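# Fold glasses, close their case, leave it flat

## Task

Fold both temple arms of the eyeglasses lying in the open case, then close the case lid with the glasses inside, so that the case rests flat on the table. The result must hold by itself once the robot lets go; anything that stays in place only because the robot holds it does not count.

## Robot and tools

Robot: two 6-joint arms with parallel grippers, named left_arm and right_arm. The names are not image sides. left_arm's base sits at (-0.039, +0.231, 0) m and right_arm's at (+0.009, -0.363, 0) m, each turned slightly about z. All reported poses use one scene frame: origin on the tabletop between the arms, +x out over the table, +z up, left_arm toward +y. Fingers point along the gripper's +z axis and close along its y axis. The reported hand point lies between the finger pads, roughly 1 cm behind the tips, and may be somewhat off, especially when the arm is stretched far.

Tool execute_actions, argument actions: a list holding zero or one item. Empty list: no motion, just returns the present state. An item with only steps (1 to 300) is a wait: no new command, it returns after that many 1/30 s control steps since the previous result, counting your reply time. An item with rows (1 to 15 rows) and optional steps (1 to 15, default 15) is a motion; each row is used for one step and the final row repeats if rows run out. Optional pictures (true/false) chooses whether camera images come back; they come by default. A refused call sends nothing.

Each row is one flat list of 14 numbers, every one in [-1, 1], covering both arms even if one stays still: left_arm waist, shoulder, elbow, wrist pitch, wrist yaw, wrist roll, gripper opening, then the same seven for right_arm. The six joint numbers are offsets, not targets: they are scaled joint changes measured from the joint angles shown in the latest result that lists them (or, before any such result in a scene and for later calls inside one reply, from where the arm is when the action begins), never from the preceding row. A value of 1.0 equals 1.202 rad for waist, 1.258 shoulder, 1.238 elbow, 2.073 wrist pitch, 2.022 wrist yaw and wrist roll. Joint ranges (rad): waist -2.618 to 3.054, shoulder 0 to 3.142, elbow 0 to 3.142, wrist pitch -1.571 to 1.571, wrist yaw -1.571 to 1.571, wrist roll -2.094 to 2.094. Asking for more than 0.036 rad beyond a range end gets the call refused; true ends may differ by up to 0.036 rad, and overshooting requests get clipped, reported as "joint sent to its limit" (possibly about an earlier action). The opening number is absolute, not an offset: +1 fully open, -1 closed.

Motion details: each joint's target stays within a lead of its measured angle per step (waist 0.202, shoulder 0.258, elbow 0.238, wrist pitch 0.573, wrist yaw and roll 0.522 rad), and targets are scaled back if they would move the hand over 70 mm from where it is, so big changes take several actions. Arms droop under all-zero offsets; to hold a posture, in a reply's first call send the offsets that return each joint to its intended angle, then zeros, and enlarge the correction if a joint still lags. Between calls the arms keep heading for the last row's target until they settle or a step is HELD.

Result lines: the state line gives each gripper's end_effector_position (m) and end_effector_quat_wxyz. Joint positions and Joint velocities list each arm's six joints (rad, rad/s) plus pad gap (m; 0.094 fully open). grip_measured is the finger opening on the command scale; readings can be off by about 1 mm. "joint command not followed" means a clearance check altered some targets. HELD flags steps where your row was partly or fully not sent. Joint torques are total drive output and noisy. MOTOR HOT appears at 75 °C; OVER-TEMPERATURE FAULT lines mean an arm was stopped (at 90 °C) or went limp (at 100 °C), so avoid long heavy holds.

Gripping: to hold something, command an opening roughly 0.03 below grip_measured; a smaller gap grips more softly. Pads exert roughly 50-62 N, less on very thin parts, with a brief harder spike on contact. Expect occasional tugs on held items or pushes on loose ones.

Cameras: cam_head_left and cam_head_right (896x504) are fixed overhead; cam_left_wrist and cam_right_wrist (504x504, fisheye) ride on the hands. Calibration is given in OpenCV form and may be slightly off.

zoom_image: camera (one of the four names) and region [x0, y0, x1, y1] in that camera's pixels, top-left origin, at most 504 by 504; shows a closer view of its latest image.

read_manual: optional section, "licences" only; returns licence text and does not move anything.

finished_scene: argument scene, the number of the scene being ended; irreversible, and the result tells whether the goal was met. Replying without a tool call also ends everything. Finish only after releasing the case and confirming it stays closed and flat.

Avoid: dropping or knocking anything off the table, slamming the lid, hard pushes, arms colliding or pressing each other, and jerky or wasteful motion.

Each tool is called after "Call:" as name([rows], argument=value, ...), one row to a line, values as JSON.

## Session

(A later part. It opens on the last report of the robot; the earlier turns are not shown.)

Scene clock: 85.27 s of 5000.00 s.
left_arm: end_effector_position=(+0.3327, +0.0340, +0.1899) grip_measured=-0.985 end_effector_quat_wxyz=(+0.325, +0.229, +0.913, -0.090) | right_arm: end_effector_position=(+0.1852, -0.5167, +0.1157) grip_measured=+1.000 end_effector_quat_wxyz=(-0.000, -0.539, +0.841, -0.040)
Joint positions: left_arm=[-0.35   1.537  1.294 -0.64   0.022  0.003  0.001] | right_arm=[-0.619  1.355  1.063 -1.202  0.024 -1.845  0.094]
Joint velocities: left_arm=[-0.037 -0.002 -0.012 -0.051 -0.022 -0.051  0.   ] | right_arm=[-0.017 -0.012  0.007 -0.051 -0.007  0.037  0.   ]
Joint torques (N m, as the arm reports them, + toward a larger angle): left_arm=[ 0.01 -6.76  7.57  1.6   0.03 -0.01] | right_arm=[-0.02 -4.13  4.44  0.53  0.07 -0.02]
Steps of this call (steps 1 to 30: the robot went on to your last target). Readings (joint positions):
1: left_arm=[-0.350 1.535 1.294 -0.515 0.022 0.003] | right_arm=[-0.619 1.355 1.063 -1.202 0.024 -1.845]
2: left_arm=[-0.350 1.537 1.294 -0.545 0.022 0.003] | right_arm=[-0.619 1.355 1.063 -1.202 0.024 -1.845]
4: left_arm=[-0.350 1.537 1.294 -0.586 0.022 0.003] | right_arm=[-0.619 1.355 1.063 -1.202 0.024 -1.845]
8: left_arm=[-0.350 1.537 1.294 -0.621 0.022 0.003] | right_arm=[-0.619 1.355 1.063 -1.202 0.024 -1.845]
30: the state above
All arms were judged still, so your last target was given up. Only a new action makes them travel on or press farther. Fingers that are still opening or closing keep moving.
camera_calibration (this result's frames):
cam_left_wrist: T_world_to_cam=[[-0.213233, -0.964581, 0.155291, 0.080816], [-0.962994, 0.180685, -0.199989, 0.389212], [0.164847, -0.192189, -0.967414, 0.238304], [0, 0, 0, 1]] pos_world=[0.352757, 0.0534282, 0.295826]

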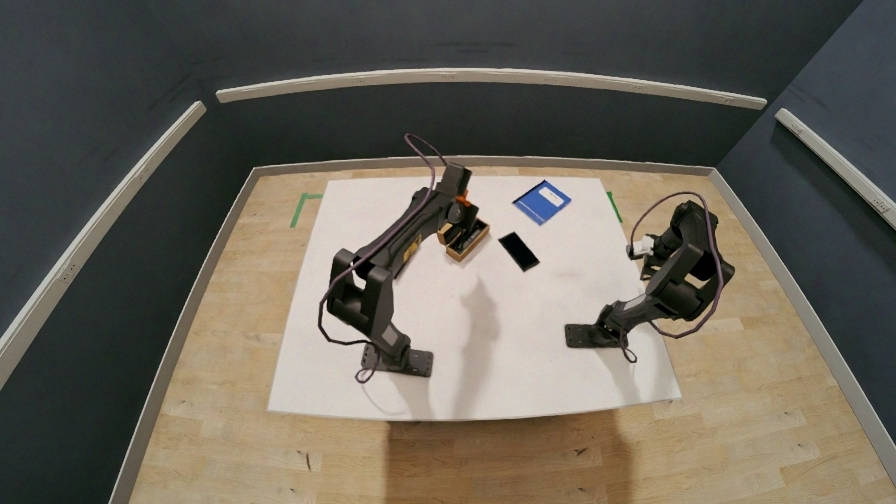

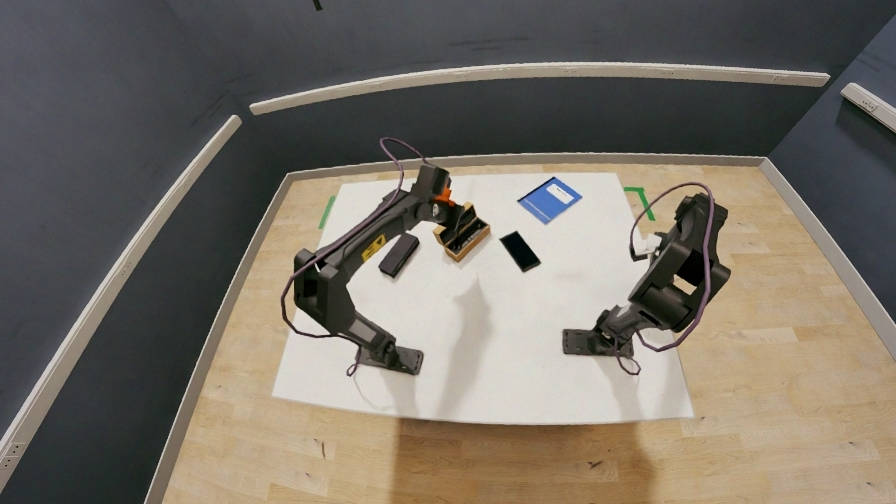

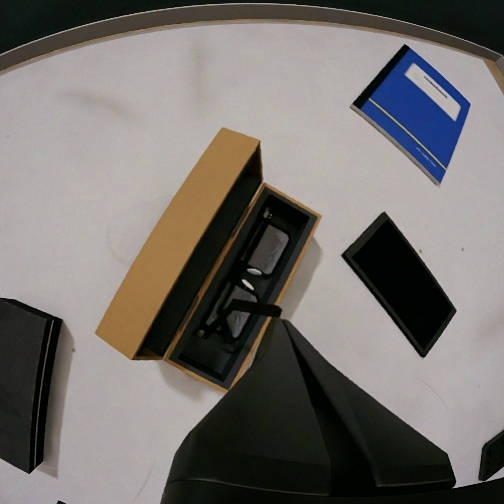

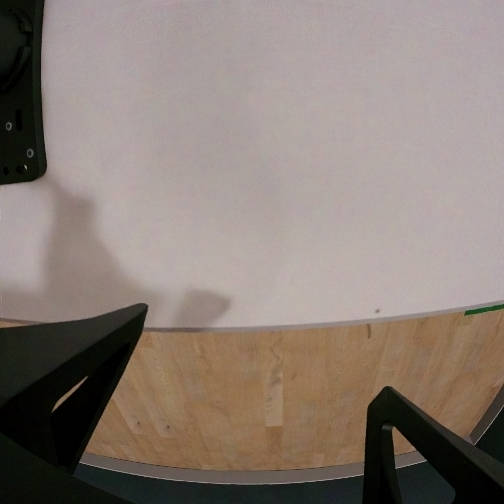

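Call:
execute_actions([
  {"rows":[[0.04,-0.15,-0.15,0.0,0,0.7,-1,0,0,0,0,0,0,1]]},
], pictures=false)

Call:
execute_actions([
  {"steps":15},
], pictures=false)

Call:
execute_actions([
  {"rows":[[0,0.03,-0.12,0.06,0,0,-1,0,0,0,0,0,0,1],[0,0.03,-0.12,0.06,0,0,-1,0,0,0,0,0,0,1],[0,0.06,-0.12,0.09,0,0,-1,0,0,0,0,0,0,1],[0,0.095,-0.12,0.12,0,0,-1,0,0,0,0,0,0,1]]},
])

Scene clock: 92.10 s of 5000.00 s.
left_arm: end_effector_position=(+0.2987, +0.0692, +0.1882) grip_measured=-0.985 end_effector_quat_wxyz=(+0.316, +0.713, +0.612, +0.129) | right_arm: end_effector_position=(+0.1852, -0.5167, +0.1157) grip_measured=+1.000 end_effector_quat_wxyz=(-0.000, -0.539, +0.841, -0.040)
Joint positions: left_arm=[-0.308  1.354  1.123 -0.643  0.023  1.275  0.001] | right_arm=[-0.619  1.355  1.063 -1.202  0.024 -1.845  0.094]
Joint velocities: left_arm=[-0.002  0.022  0.007  0.066  0.037  0.901 -0.001] | right_arm=[ 0.022 -0.022  0.002  0.066  0.007  0.007  0.   ]
Joint torques (N m, as the arm reports them, + toward a larger angle): left_arm=[ 0.56 -5.2   6.32  1.83  0.01  0.01] | right_arm=[-0.05 -4.08  4.44  0.51  0.08  0.03]
Steps of this call (steps 1 to 90: nothing new was sent; then 3.33 s passed at rest; steps 91 to 105: all 15 steps of this action). Readings (joint positions):
91: left_arm=[-0.345 1.513 1.261 -0.611 0.023 0.085] | right_arm=[-0.619 1.355 1.063 -1.202 0.024 -1.845]
92: left_arm=[-0.337 1.468 1.206 -0.601 0.024 0.185] | right_arm=[-0.619 1.355 1.063 -1.202 0.024 -1.845]
94: left_arm=[-0.316 1.388 1.136 -0.635 0.023 0.384] | right_arm=[-0.619 1.355 1.063 -1.202 0.024 -1.845]
98: left_arm=[-0.308 1.354 1.123 -0.644 0.023 0.784] | right_arm=[-0.619 1.355 1.063 -1.202 0.024 -1.845]
105: the state above

Scene clock: 92.60 s of 5000.00 s.
left_arm: end_effector_position=(+0.2987, +0.0692, +0.1882) grip_measured=-0.985 end_effector_quat_wxyz=(+0.307, +0.753, +0.562, +0.150) | right_arm: end_effector_position=(+0.1852, -0.5167, +0.1157) grip_measured=+1.000 end_effector_quat_wxyz=(-0.000, -0.539, +0.841, -0.040)
Joint positions: left_arm=[-0.308  1.354  1.123 -0.643  0.023  1.411  0.001] | right_arm=[-0.619  1.355  1.063 -1.202  0.024 -1.845  0.094]
Joint velocities: left_arm=[ 0.002 -0.022 -0.002 -0.007 -0.022  0.037  0.001] | right_arm=[ 0.002  0.027 -0.002  0.007 -0.051 -0.095  0.   ]
Joint torques (N m, as the arm reports them, + toward a larger angle): left_arm=[ 0.49 -5.27  6.38  1.85  0.02  0.02] | right_arm=[-0.06 -4.18  4.53  0.5   0.04  0.03]
Steps of this call (steps 1 to 15: the robot went on to your last target). Readings (joint positions):
1: left_arm=[-0.308 1.354 1.123 -0.643 0.023 1.303] | right_arm=[-0.619 1.355 1.063 -1.202 0.024 -1.845]
2: left_arm=[-0.308 1.354 1.123 -0.643 0.023 1.326] | right_arm=[-0.619 1.355 1.063 -1.202 0.024 -1.845]
4: left_arm=[-0.308 1.354 1.123 -0.643 0.023 1.358] | right_arm=[-0.619 1.355 1.063 -1.202 0.024 -1.845]
8: left_arm=[-0.308 1.354 1.123 -0.643 0.023 1.392] | right_arm=[-0.619 1.355 1.063 -1.202 0.024 -1.845]
15: the state above

Scene clock: 93.10 s of 5000.00 s.
left_arm: end_effector_position=(+0.3122, +0.0629, +0.1143) grip_measured=-0.985 end_effector_quat_wxyz=(+0.283, +0.760, +0.568, +0.137) | right_arm: end_effector_position=(+0.1852, -0.5167, +0.1157) grip_measured=+1.000 end_effector_quat_wxyz=(-0.000, -0.539, +0.841, -0.040)
Joint positions: left_arm=[-0.308  1.49   0.976 -0.417  0.023  1.411  0.001] | right_arm=[-0.619  1.355  1.063 -1.202  0.024 -1.845  0.094]
Joint velocities: left_arm=[ 0.002 -0.007 -0.012  0.11   0.051 -0.007  0.001] | right_arm=[-0.002 -0.012  0.002  0.022 -0.007  0.022  0.   ]
Joint torques (N m, as the arm reports them, + toward a larger angle): left_arm=[-0.04 -7.22  7.13  1.75  0.04  0.01] | right_arm=[-0.06 -4.14  4.36  0.5   0.04 -0.02]
Steps of this call (steps 1 to 15: all 15 steps of this action). Readings (joint positions):
1: left_arm=[-0.308 1.354 1.102 -0.612 0.023 1.411] | right_arm=[-0.619 1.355 1.063 -1.202 0.024 -1.845]
2: left_arm=[-0.308 1.354 1.073 -0.576 0.023 1.411] | right_arm=[-0.619 1.355 1.063 -1.202 0.024 -1.845]
4: left_arm=[-0.308 1.388 1.021 -0.531 0.023 1.411] | right_arm=[-0.619 1.355 1.063 -1.202 0.024 -1.845]
8: left_arm=[-0.308 1.485 0.981 -0.466 0.023 1.411] | right_arm=[-0.619 1.355 1.063 -1.202 0.024 -1.845]
15: the state above
camera_calibration (this result's frames):
cam_left_wrist: T_world_to_cam=[[-0.809117, -0.11582, -0.576121, 0.332301], [-0.19549, 0.977597, 0.0780204, 0.0276778], [0.554178, 0.175753, -0.813632, 0.0118037], [0, 0, 0, 1]] pos_world=[0.26774, 0.00935477, 0.19889]

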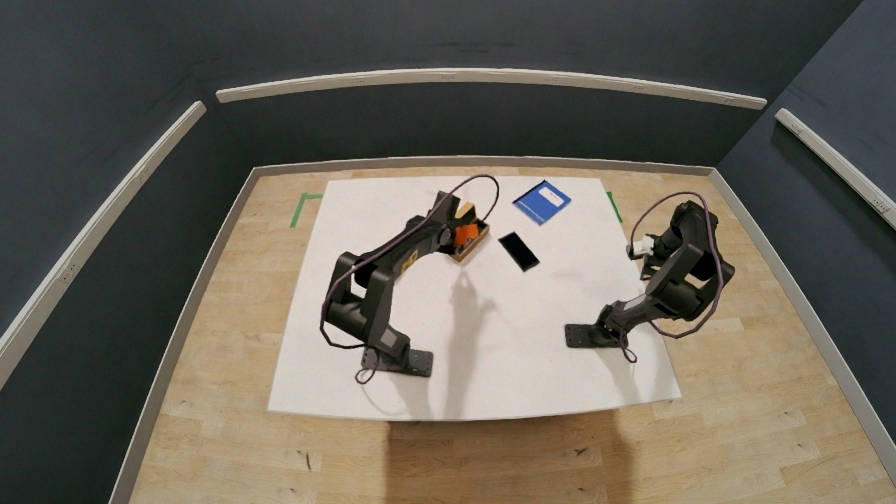

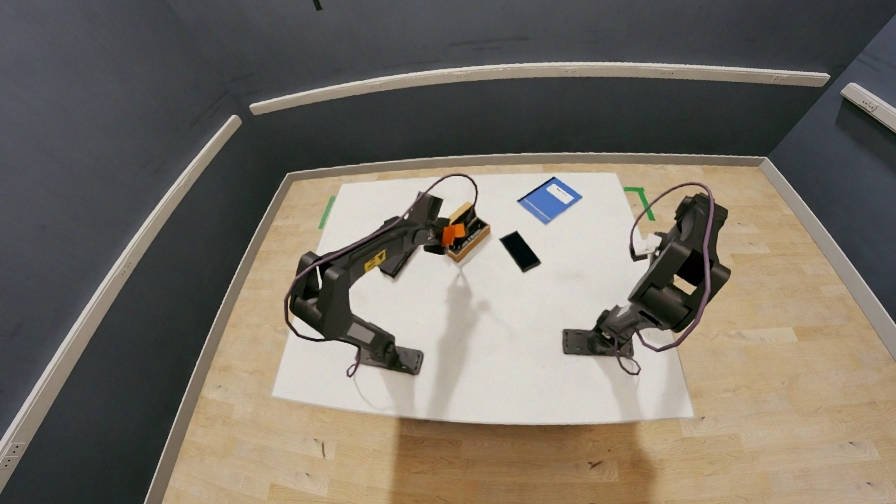

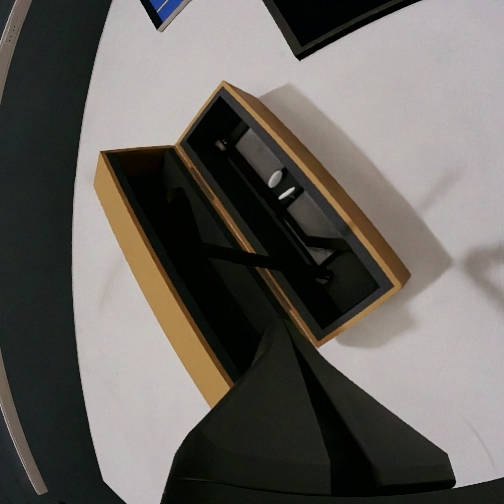

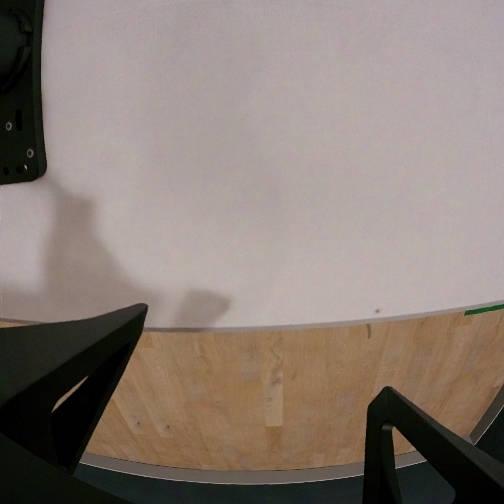

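Call:
execute_actions([
  {"rows":[[-0.01,0.03,0.03,0.02,0,0,-1,0,0,0,0,0,0,1],[-0.015,0.06,0.05,0.03,0,0,-1,0,0,0,0,0,0,1],[-0.02,0.09,0.07,0.04,0,0,-1,0,0,0,0,0,0,1],[-0.025,0.12,0.09,0.05,0,0,-1,0,0,0,0,0,0,1],[-0.025,0.14,0.105,0.06,0,0,-1,0,0,0,0,0,0,1]]},
])

Scene clock: 96.53 s of 5000.00 s.
left_arm: end_effector_position=(+0.3511, +0.0348, +0.1004) grip_measured=-0.985 end_effector_quat_wxyz=(+0.298, +0.762, +0.557, +0.142) | right_arm: end_effector_position=(+0.1852, -0.5167, +0.1157) grip_measured=+1.000 end_effector_quat_wxyz=(-0.000, -0.539, +0.841, -0.040)
Joint positions: left_arm=[-0.329  1.668  1.078 -0.309  0.022  1.411  0.001] | right_arm=[-0.619  1.355  1.063 -1.202  0.024 -1.845  0.094]
Joint velocities: left_arm=[ 0.002 -0.017  0.007  0.066  0.095  0.066  0.001] | right_arm=[ 0.002 -0.002  0.012  0.022 -0.037 -0.051  0.   ]
Joint torques (N m, as the arm reports them, + toward a larger angle): left_arm=[-0.86 -7.7   9.55  1.9   0.03  0.  ] | right_arm=[-0.11 -4.09  4.26  0.51  0.09 -0.01]
Steps of this call (steps 1 to 30: the robot went on to your last target; steps 31 to 88: nothing new was sent; steps 89 to 103: all 15 steps of this action). Readings (joint positions):
89: left_arm=[-0.308 1.492 0.976 -0.400 0.023 1.411] | right_arm=[-0.619 1.355 1.063 -1.202 0.024 -1.845]
90: left_arm=[-0.309 1.504 0.984 -0.399 0.023 1.411] | right_arm=[-0.619 1.355 1.063 -1.202 0.024 -1.845]
92: left_arm=[-0.315 1.558 1.023 -0.383 0.022 1.411] | right_arm=[-0.619 1.355 1.063 -1.202 0.024 -1.845]
96: left_arm=[-0.328 1.661 1.078 -0.320 0.022 1.411] | right_arm=[-0.619 1.355 1.063 -1.202 0.024 -1.845]
103: the state above
camera_calibration (this result's frames):
cam_left_wrist: T_world_to_cam=[[-0.794575, -0.107402, -0.597592, 0.349254], [-0.1775, 0.982323, 0.0594621, 0.0592456], [0.580642, 0.15332, -0.799593, -0.0260191], [0, 0, 0, 1]] pos_world=[0.303132, -0.0166986, 0.184384]

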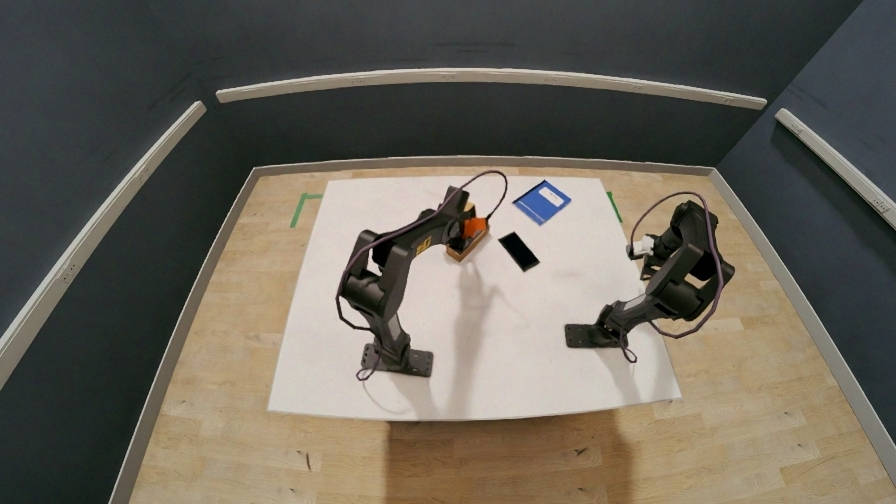

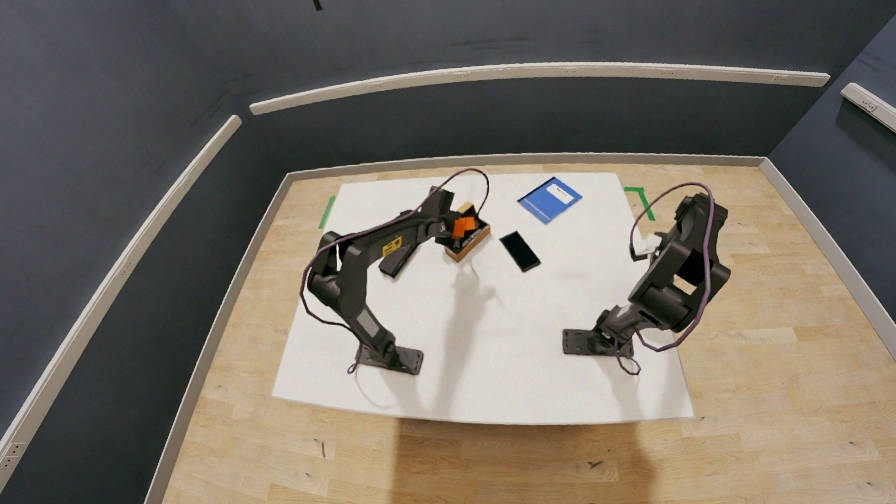

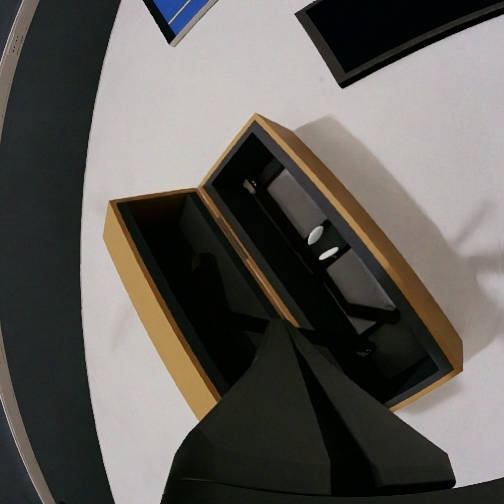

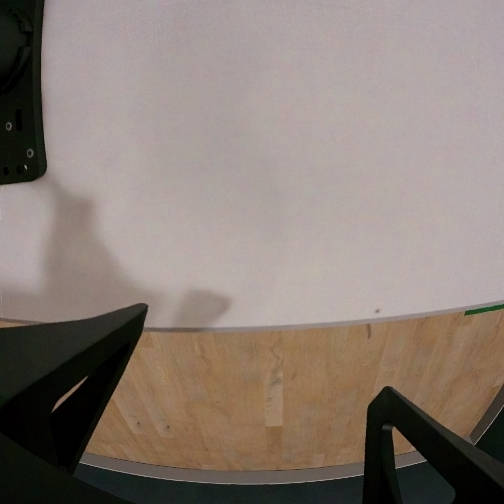

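Call:
execute_actions([
  {"rows":[[-0.008,0.02,0.03,0.01,0,0,-1,0,0,0,0,0,0,1],[-0.008,0.04,0.04,0.02,0,0,-1,0,0,0,0,0,0,1],[-0.01,0.06,0.05,0.02,0,0,-1,0,0,0,0,0,0,1],[-0.012,0.08,0.06,0.03,0,0,-1,0,0,0,0,0,0,1],[-0.015,0.1,0.075,0.04,0,0,-1,0,0,0,0,0,0,1],[-0.018,0.12,0.085,0.045,0,0,-1,0,0,0,0,0,0,1]]},
])

Scene clock: 99.50 s of 5000.00 s.
left_arm: end_effector_position=(+0.3780, +0.0152, +0.0762) grip_measured=-0.985 end_effector_quat_wxyz=(+0.300, +0.765, +0.553, +0.140) | right_arm: end_effector_position=(+0.1852, -0.5167, +0.1157) grip_measured=+1.000 end_effector_quat_wxyz=(-0.000, -0.539, +0.841, -0.040)
Joint positions: left_arm=[-0.34   1.82   1.154 -0.23   0.022  1.411  0.001] | right_arm=[-0.619  1.355  1.063 -1.202  0.024 -1.845  0.094]
Joint velocities: left_arm=[ 0.007 -0.012  0.002  0.037  0.022  0.007  0.   ] | right_arm=[-0.007  0.002 -0.017  0.007  0.037 -0.051  0.   ]
Joint torques (N m, as the arm reports them, + toward a larger angle): left_arm=[-0.88 -9.    9.43  1.83  0.02 -0.01] | right_arm=[-0.15 -4.17  4.43  0.53  0.04  0.01]
Steps of this call (steps 1 to 15: the robot went on to your last target; steps 16 to 74: nothing new was sent; steps 75 to 89: all 15 steps of this action). Readings (joint positions):
75: left_arm=[-0.329 1.669 1.078 -0.306 0.022 1.411] | right_arm=[-0.619 1.355 1.063 -1.202 0.024 -1.845]
76: left_arm=[-0.329 1.675 1.083 -0.306 0.022 1.411] | right_arm=[-0.619 1.355 1.063 -1.202 0.024 -1.845]
78: left_arm=[-0.329 1.708 1.106 -0.296 0.022 1.411] | right_arm=[-0.619 1.355 1.063 -1.202 0.024 -1.845]
82: left_arm=[-0.335 1.799 1.153 -0.248 0.022 1.411] | right_arm=[-0.619 1.355 1.063 -1.202 0.024 -1.845]
89: the state above
camera_calibration (this result's frames):
cam_left_wrist: T_world_to_cam=[[-0.794366, -0.0987239, -0.599364, 0.354048], [-0.166011, 0.984424, 0.0578732, 0.0803891], [0.584315, 0.145473, -0.798382, -0.0593156], [0, 0, 0, 1]] pos_world=[0.329248, -0.0355551, 0.160195]

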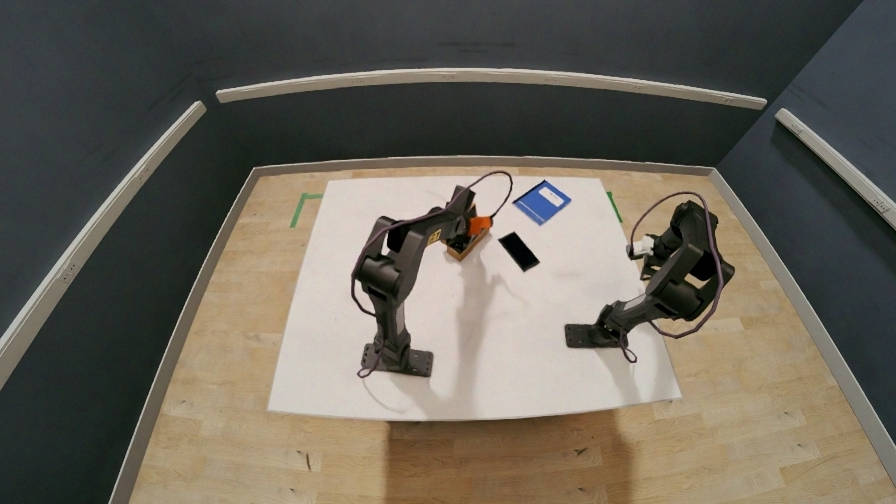

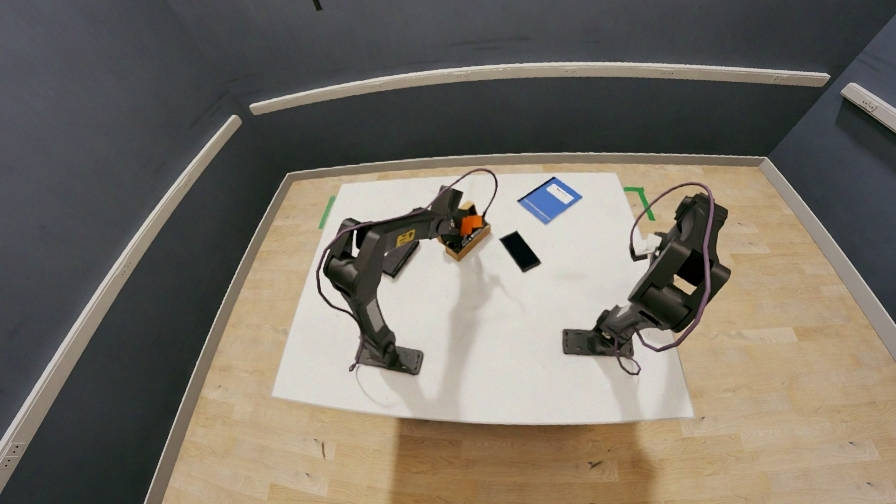

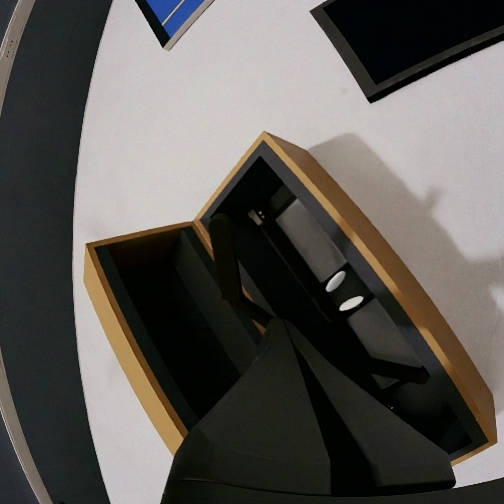

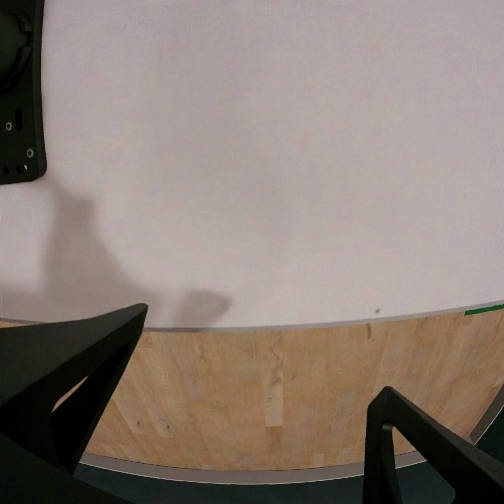

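Folding. Press down 3 cm.

Call:
execute_actions([
  {"rows":[[-0.01,0.01,0.02,0.005,0,0,-1,0,0,0,0,0,0,1],[-0.012,0.02,0.02,0.005,0,0,-1,0,0,0,0,0,0,1],[-0.014,0.03,0.02,0.005,0,0,-1,0,0,0,0,0,0,1],[-0.016,0.04,0.02,0.005,0,0,-1,0,0,0,0,0,0,1],[-0.016,0.055,0.02,0.005,0,0,-1,0,0,0,0,0,0,1]]},
])

Scene clock: 102.93 s of 5000.00 s.
left_arm: end_effector_position=(+0.3762, +0.0115, +0.0497) grip_measured=-0.985 end_effector_quat_wxyz=(+0.281, +0.773, +0.554, +0.129) | right_arm: end_effector_position=(+0.1852, -0.5167, +0.1157) grip_measured=+1.000 end_effector_quat_wxyz=(-0.000, -0.539, +0.841, -0.040)
Joint positions: left_arm=[-0.349  1.885  1.154 -0.211  0.022  1.411  0.001] | right_arm=[-0.619  1.355  1.063 -1.202  0.024 -1.845  0.094]
Joint velocities: left_arm=[-0.012  0.007  0.007  0.007  0.007 -0.037  0.001] | right_arm=[-0.007  0.037 -0.017  0.022  0.022 -0.022  0.   ]
Joint torques (N m, as the arm reports them, + toward a larger angle): left_arm=[-0.9  -8.95  8.89  1.61  0.03  0.  ] | right_arm=[-0.12 -4.23  4.5   0.54  0.08 -0.01]
Steps of this call (steps 1 to 15: the robot went on to your last target; steps 16 to 88: nothing new was sent; steps 89 to 103: all 15 steps of this action). Readings (joint positions):
89: left_arm=[-0.340 1.820 1.154 -0.223 0.022 1.411] | right_arm=[-0.619 1.355 1.063 -1.202 0.024 -1.845]
90: left_arm=[-0.340 1.822 1.154 -0.223 0.022 1.411] | right_arm=[-0.619 1.355 1.063 -1.202 0.024 -1.845]
92: left_arm=[-0.342 1.831 1.154 -0.217 0.022 1.411] | right_arm=[-0.619 1.355 1.063 -1.202 0.024 -1.845]
96: left_arm=[-0.348 1.873 1.154 -0.211 0.022 1.411] | right_arm=[-0.619 1.355 1.063 -1.202 0.024 -1.845]
103: the state above
camera_calibration (this result's frames):
cam_left_wrist: T_world_to_cam=[[-0.819102, -0.0792982, -0.568141, 0.343906], [-0.154437, 0.984316, 0.0852695, 0.079565], [0.552469, 0.157586, -0.818502, -0.0660353], [0, 0, 0, 1]] pos_world=[0.330464, -0.0406397, 0.134553]

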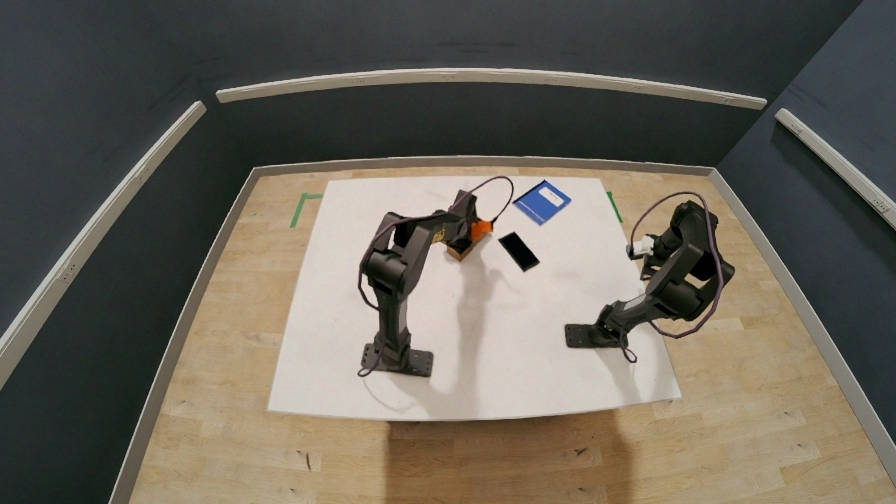

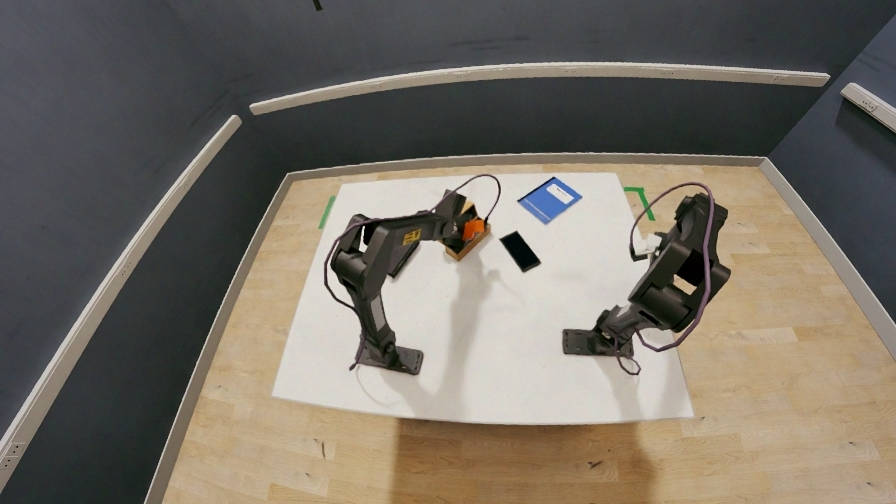

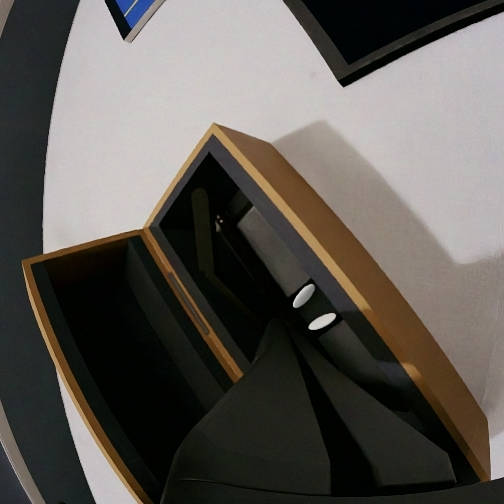

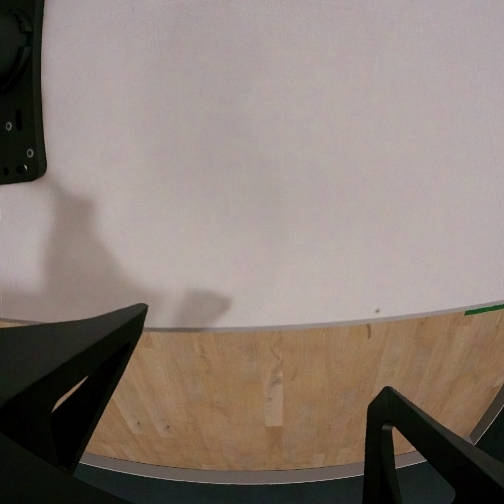

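Call:
execute_actions([
  {"rows":[[-0.012,0.015,0.02,0,0,0,-1,0,0,0,0,0,0,1],[-0.012,0.025,0.02,0,0,0,-1,0,0,0,0,0,0,1],[-0.012,0.035,0.02,0,0,0,-1,0,0,0,0,0,0,1]]},
])

Call:
execute_actions([
  {"rows":[[0,-0.05,0.02,0,0,0,-1,0,0,0,0,0,0,1],[0,-0.1,0.02,0,0,0,-1,0,0,0,0,0,0,1],[0,-0.15,0.02,0,0,0,-1,0,0,0,0,0,0,1],[0,-0.22,0.02,0,0,0,-1,0,0,0,0,0,0,1]]},
])

Call:
execute_actions([
  {"rows":[[0.2,0,0.02,0,0,-0.7,-1,0,0,0,0,0,0,1]]},
], pictures=false)

Call:
execute_actions([
  {"steps":15},
])

Scene clock: 107.80 s of 5000.00 s.
left_arm: end_effector_position=(+0.3755, +0.0119, +0.0362) grip_measured=-0.985 end_effector_quat_wxyz=(+0.271, +0.776, +0.556, +0.124) | right_arm: end_effector_position=(+0.1852, -0.5167, +0.1157) grip_measured=+1.000 end_effector_quat_wxyz=(-0.000, -0.539, +0.841, -0.040)
Joint positions: left_arm=[-0.349  1.918  1.154 -0.203  0.022  1.411  0.001] | right_arm=[-0.619  1.355  1.063 -1.202  0.024 -1.845  0.094]
Joint velocities: left_arm=[ 0.002  0.012 -0.007 -0.037 -0.051 -0.037  0.001] | right_arm=[-0.007 -0.032  0.051 -0.007 -0.022  0.037  0.   ]
Joint torques (N m, as the arm reports them, + toward a larger angle): left_arm=[-1.3  -8.62  8.8   1.6   0.03  0.  ] | right_arm=[-0.12 -4.13  4.49  0.52  0.05  0.  ]
Steps of this call (steps 1 to 15: the robot went on to your last target; steps 16 to 90: nothing new was sent; then 1.37 s passed at rest; steps 91 to 105: all 15 steps of this action). Readings (joint positions):
91: left_arm=[-0.349 1.886 1.154 -0.211 0.022 1.411] | right_arm=[-0.619 1.355 1.063 -1.202 0.024 -1.845]
92: left_arm=[-0.349 1.888 1.154 -0.211 0.022 1.411] | right_arm=[-0.619 1.355 1.063 -1.202 0.024 -1.845]
94: left_arm=[-0.349 1.899 1.154 -0.204 0.022 1.411] | right_arm=[-0.619 1.355 1.063 -1.202 0.024 -1.845]
98: left_arm=[-0.349 1.917 1.154 -0.203 0.022 1.411] | right_arm=[-0.619 1.355 1.063 -1.202 0.024 -1.845]
105: the state above
camera_calibration (this result's frames):
cam_left_wrist: T_world_to_cam=[[-0.83122, -0.0729848, -0.551133, 0.339527], [-0.152435, 0.983273, 0.0996904, 0.0789947], [0.534638, 0.166876, -0.828441, -0.0698535], [0, 0, 0, 1]] pos_world=[0.331609, -0.0412361, 0.12138]

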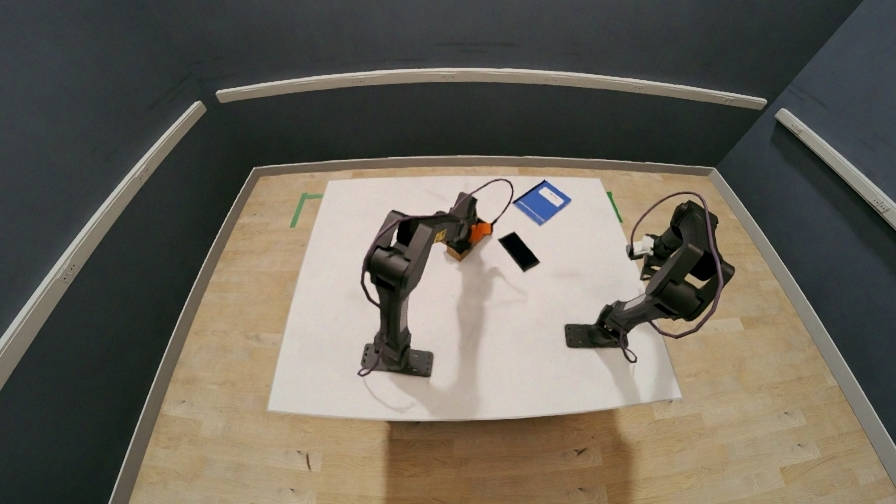

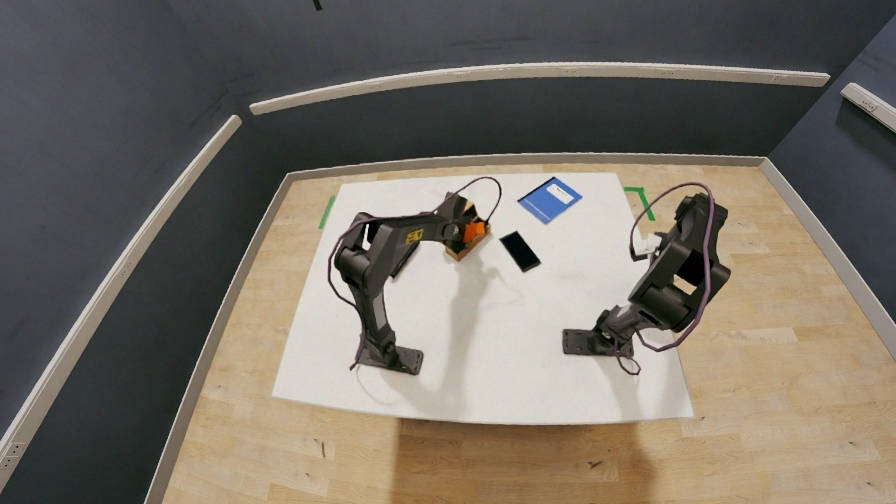

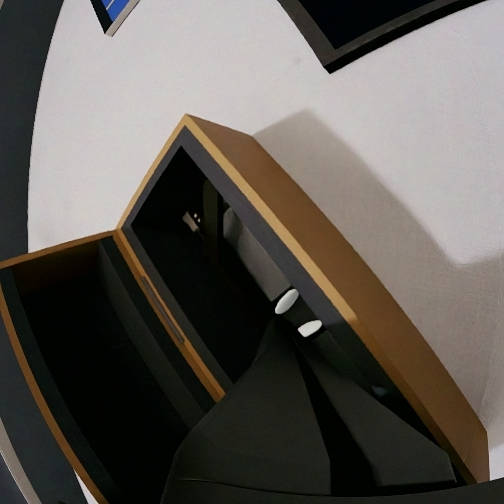

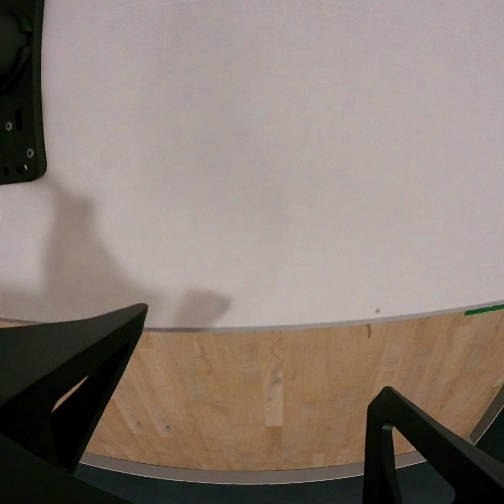

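Scene clock: 108.30 s of 5000.00 s.
left_arm: end_effector_position=(+0.3878, +0.0055, +0.1835) grip_measured=-0.985 end_effector_quat_wxyz=(+0.411, +0.725, +0.517, +0.195) | right_arm: end_effector_position=(+0.1852, -0.5167, +0.1157) grip_measured=+1.000 end_effector_quat_wxyz=(-0.000, -0.539, +0.841, -0.040)
Joint positions: left_arm=[-0.349  1.629  1.178 -0.176  0.022  1.411  0.001] | right_arm=[-0.619  1.355  1.063 -1.202  0.024 -1.845  0.094]
Joint velocities: left_arm=[ 0.007  0.09  -0.002 -0.037 -0.022  0.022 -0.   ] | right_arm=[-0.002 -0.022 -0.002  0.081 -0.007 -0.037  0.   ]
Joint torques (N m, as the arm reports them, + toward a larger angle): left_arm=[-0.01 -7.11  7.75  1.88  0.03 -0.01] | right_arm=[-0.29 -4.26  4.33  0.5   0.03  0.01]
Steps of this call (steps 1 to 15: all 15 steps of this action). Readings (joint positions):
1: left_arm=[-0.349 1.913 1.154 -0.203 0.022 1.411] | right_arm=[-0.619 1.355 1.063 -1.202 0.024 -1.845]
2: left_arm=[-0.349 1.900 1.154 -0.209 0.022 1.411] | right_arm=[-0.619 1.355 1.063 -1.202 0.024 -1.845]
4: left_arm=[-0.349 1.840 1.154 -0.222 0.022 1.411] | right_arm=[-0.619 1.355 1.063 -1.202 0.024 -1.845]
8: left_arm=[-0.349 1.668 1.159 -0.209 0.022 1.411] | right_arm=[-0.619 1.355 1.063 -1.202 0.024 -1.845]
15: the state above
camera_calibration (this result's frames):
cam_left_wrist: T_world_to_cam=[[-0.632833, -0.176345, -0.75394, 0.391287], [-0.152034, 0.983064, -0.102324, 0.109375], [0.759215, 0.0498707, -0.648926, -0.072696], [0, 0, 0, 1]] pos_world=[0.31944, -0.0348961, 0.259025]

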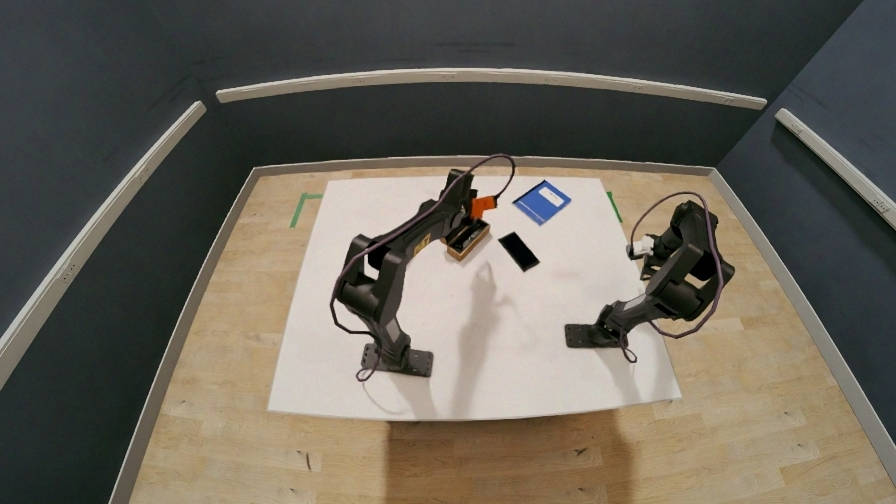

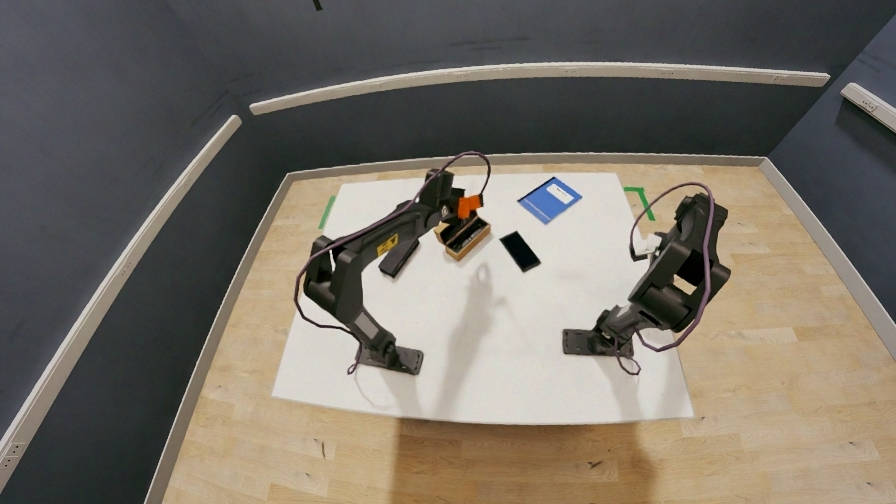

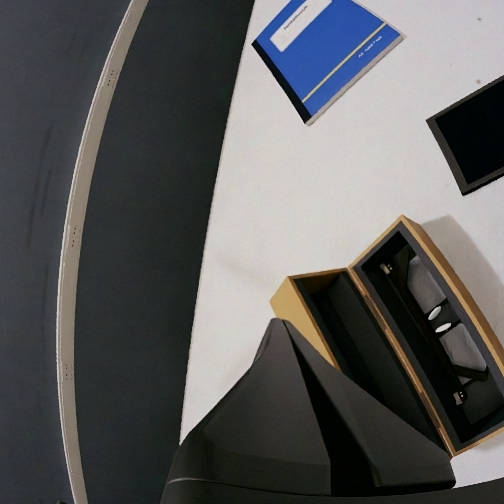

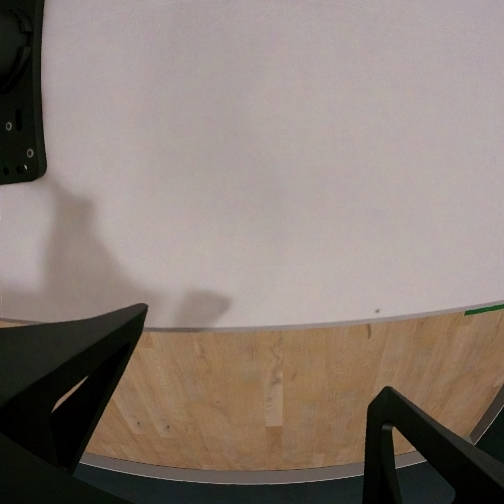

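Scene clock: 108.80 s of 5000.00 s.
left_arm: end_effector_position=(+0.4311, +0.1190, +0.1827) grip_measured=-0.985 end_effector_quat_wxyz=(+0.454, +0.177, +0.873, -0.022) | right_arm: end_effector_position=(+0.1852, -0.5167, +0.1157) grip_measured=+1.000 end_effector_quat_wxyz=(-0.000, -0.539, +0.841, -0.040)
Joint positions: left_arm=[-0.1    1.632  1.178 -0.174  0.013  0.161  0.001] | right_arm=[-0.619  1.355  1.063 -1.202  0.024 -1.845  0.094]
Joint velocities: left_arm=[-0.012 -0.002 -0.002  0.022  0.037 -1.136 -0.   ] | right_arm=[-0.012  0.002 -0.032 -0.007 -0.051 -0.007  0.   ]
Joint torques (N m, as the arm reports them, + toward a larger angle): left_arm=[-0.64 -7.98  9.69  2.11  0.08 -0.05] | right_arm=[-0.08 -4.33  4.61  0.51  0.08  0.01]
Steps of this call (steps 1 to 15: all 15 steps of this action). Readings (joint positions):
1: left_arm=[-0.334 1.631 1.178 -0.177 0.033 1.346] | right_arm=[-0.619 1.355 1.063 -1.202 0.024 -1.845]
2: left_arm=[-0.304 1.632 1.178 -0.177 0.041 1.265] | right_arm=[-0.619 1.355 1.063 -1.202 0.024 -1.845]
4: left_arm=[-0.209 1.632 1.178 -0.175 0.041 1.087] | right_arm=[-0.619 1.355 1.063 -1.202 0.024 -1.845]
8: left_arm=[-0.083 1.632 1.178 -0.174 0.012 0.688] | right_arm=[-0.619 1.355 1.063 -1.202 0.024 -1.845]
15: the state above

Scene clock: 109.30 s of 5000.00 s.
left_arm: end_effector_position=(+0.4311, +0.1190, +0.1827) grip_measured=-0.985 end_effector_quat_wxyz=(+0.451, +0.109, +0.884, -0.057) | right_arm: end_effector_position=(+0.1852, -0.5167, +0.1157) grip_measured=+1.000 end_effector_quat_wxyz=(-0.000, -0.539, +0.841, -0.040)
Joint positions: left_arm=[-0.1    1.632  1.178 -0.174  0.014  0.006  0.001] | right_arm=[-0.619  1.355  1.063 -1.202  0.024 -1.845  0.094]
Joint velocities: left_arm=[-0.002 -0.002 -0.002  0.022 -0.037 -0.022 -0.   ] | right_arm=[-0.002 -0.002 -0.007  0.051 -0.037 -0.037  0.   ]
Joint torques (N m, as the arm reports them, + toward a larger angle): left_arm=[-0.73 -7.87  9.71  2.08  0.12 -0.05] | right_arm=[-0.04 -4.12  4.45  0.56  0.08  0.02]
Steps of this call (steps 1 to 15: the robot went on to your last target). Readings (joint positions):
1: left_arm=[-0.100 1.632 1.178 -0.174 0.014 0.129] | right_arm=[-0.619 1.355 1.063 -1.202 0.024 -1.845]
2: left_arm=[-0.100 1.632 1.178 -0.174 0.014 0.103] | right_arm=[-0.619 1.355 1.063 -1.202 0.024 -1.845]
4: left_arm=[-0.100 1.632 1.178 -0.174 0.014 0.066] | right_arm=[-0.619 1.355 1.063 -1.202 0.024 -1.845]
8: left_arm=[-0.100 1.632 1.178 -0.174 0.014 0.027] | right_arm=[-0.619 1.355 1.063 -1.202 0.024 -1.845]
15: the state above
camera_calibration (this result's frames):
cam_left_wrist: T_world_to_cam=[[-0.0104328, -0.978008, 0.208305, 0.0893721], [-0.898149, -0.0824089, -0.4319, 0.512951], [0.439568, -0.191595, -0.877537, 0.0965272], [0, 0, 0, 1]] pos_world=[0.419209, 0.148173, 0.287633]

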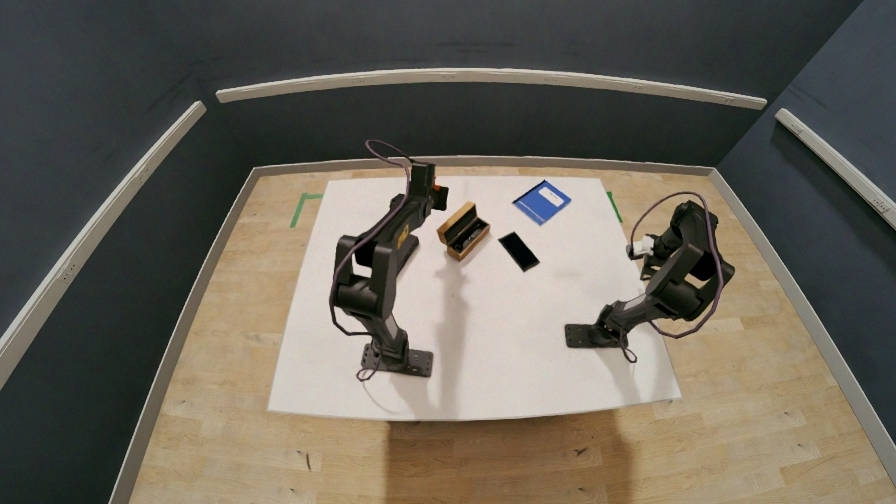

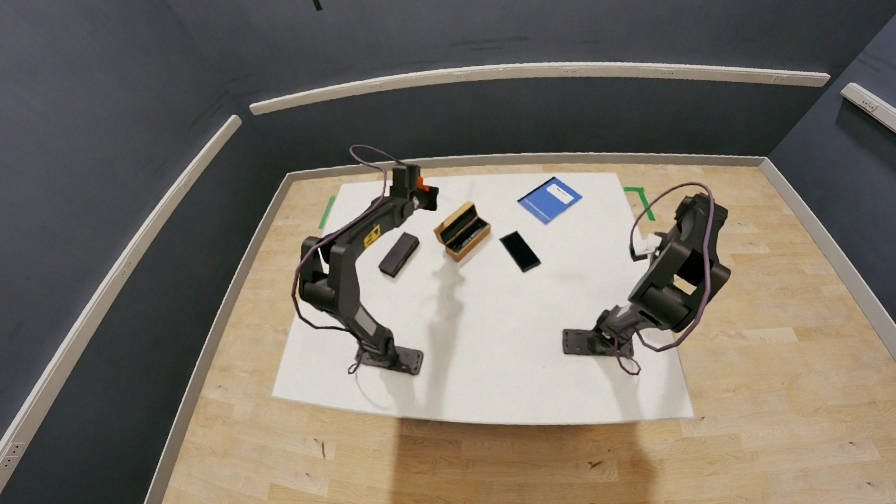

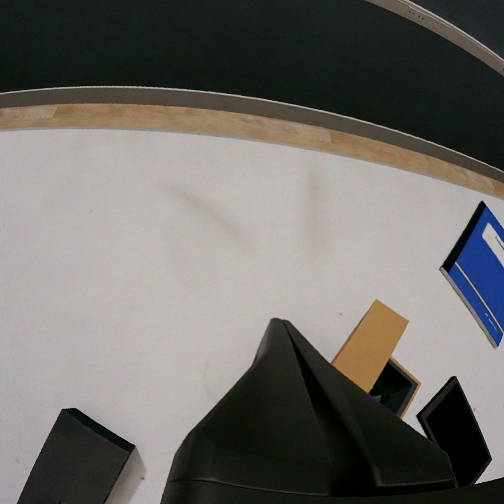

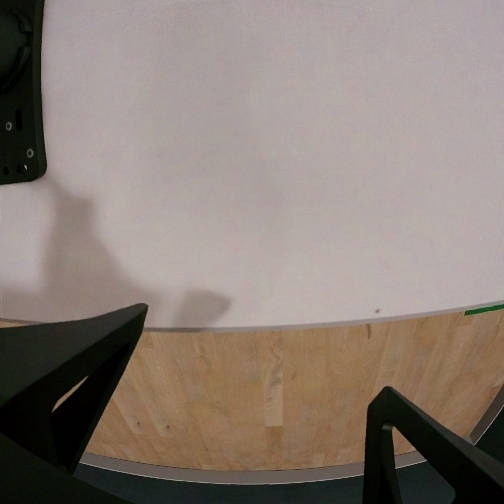

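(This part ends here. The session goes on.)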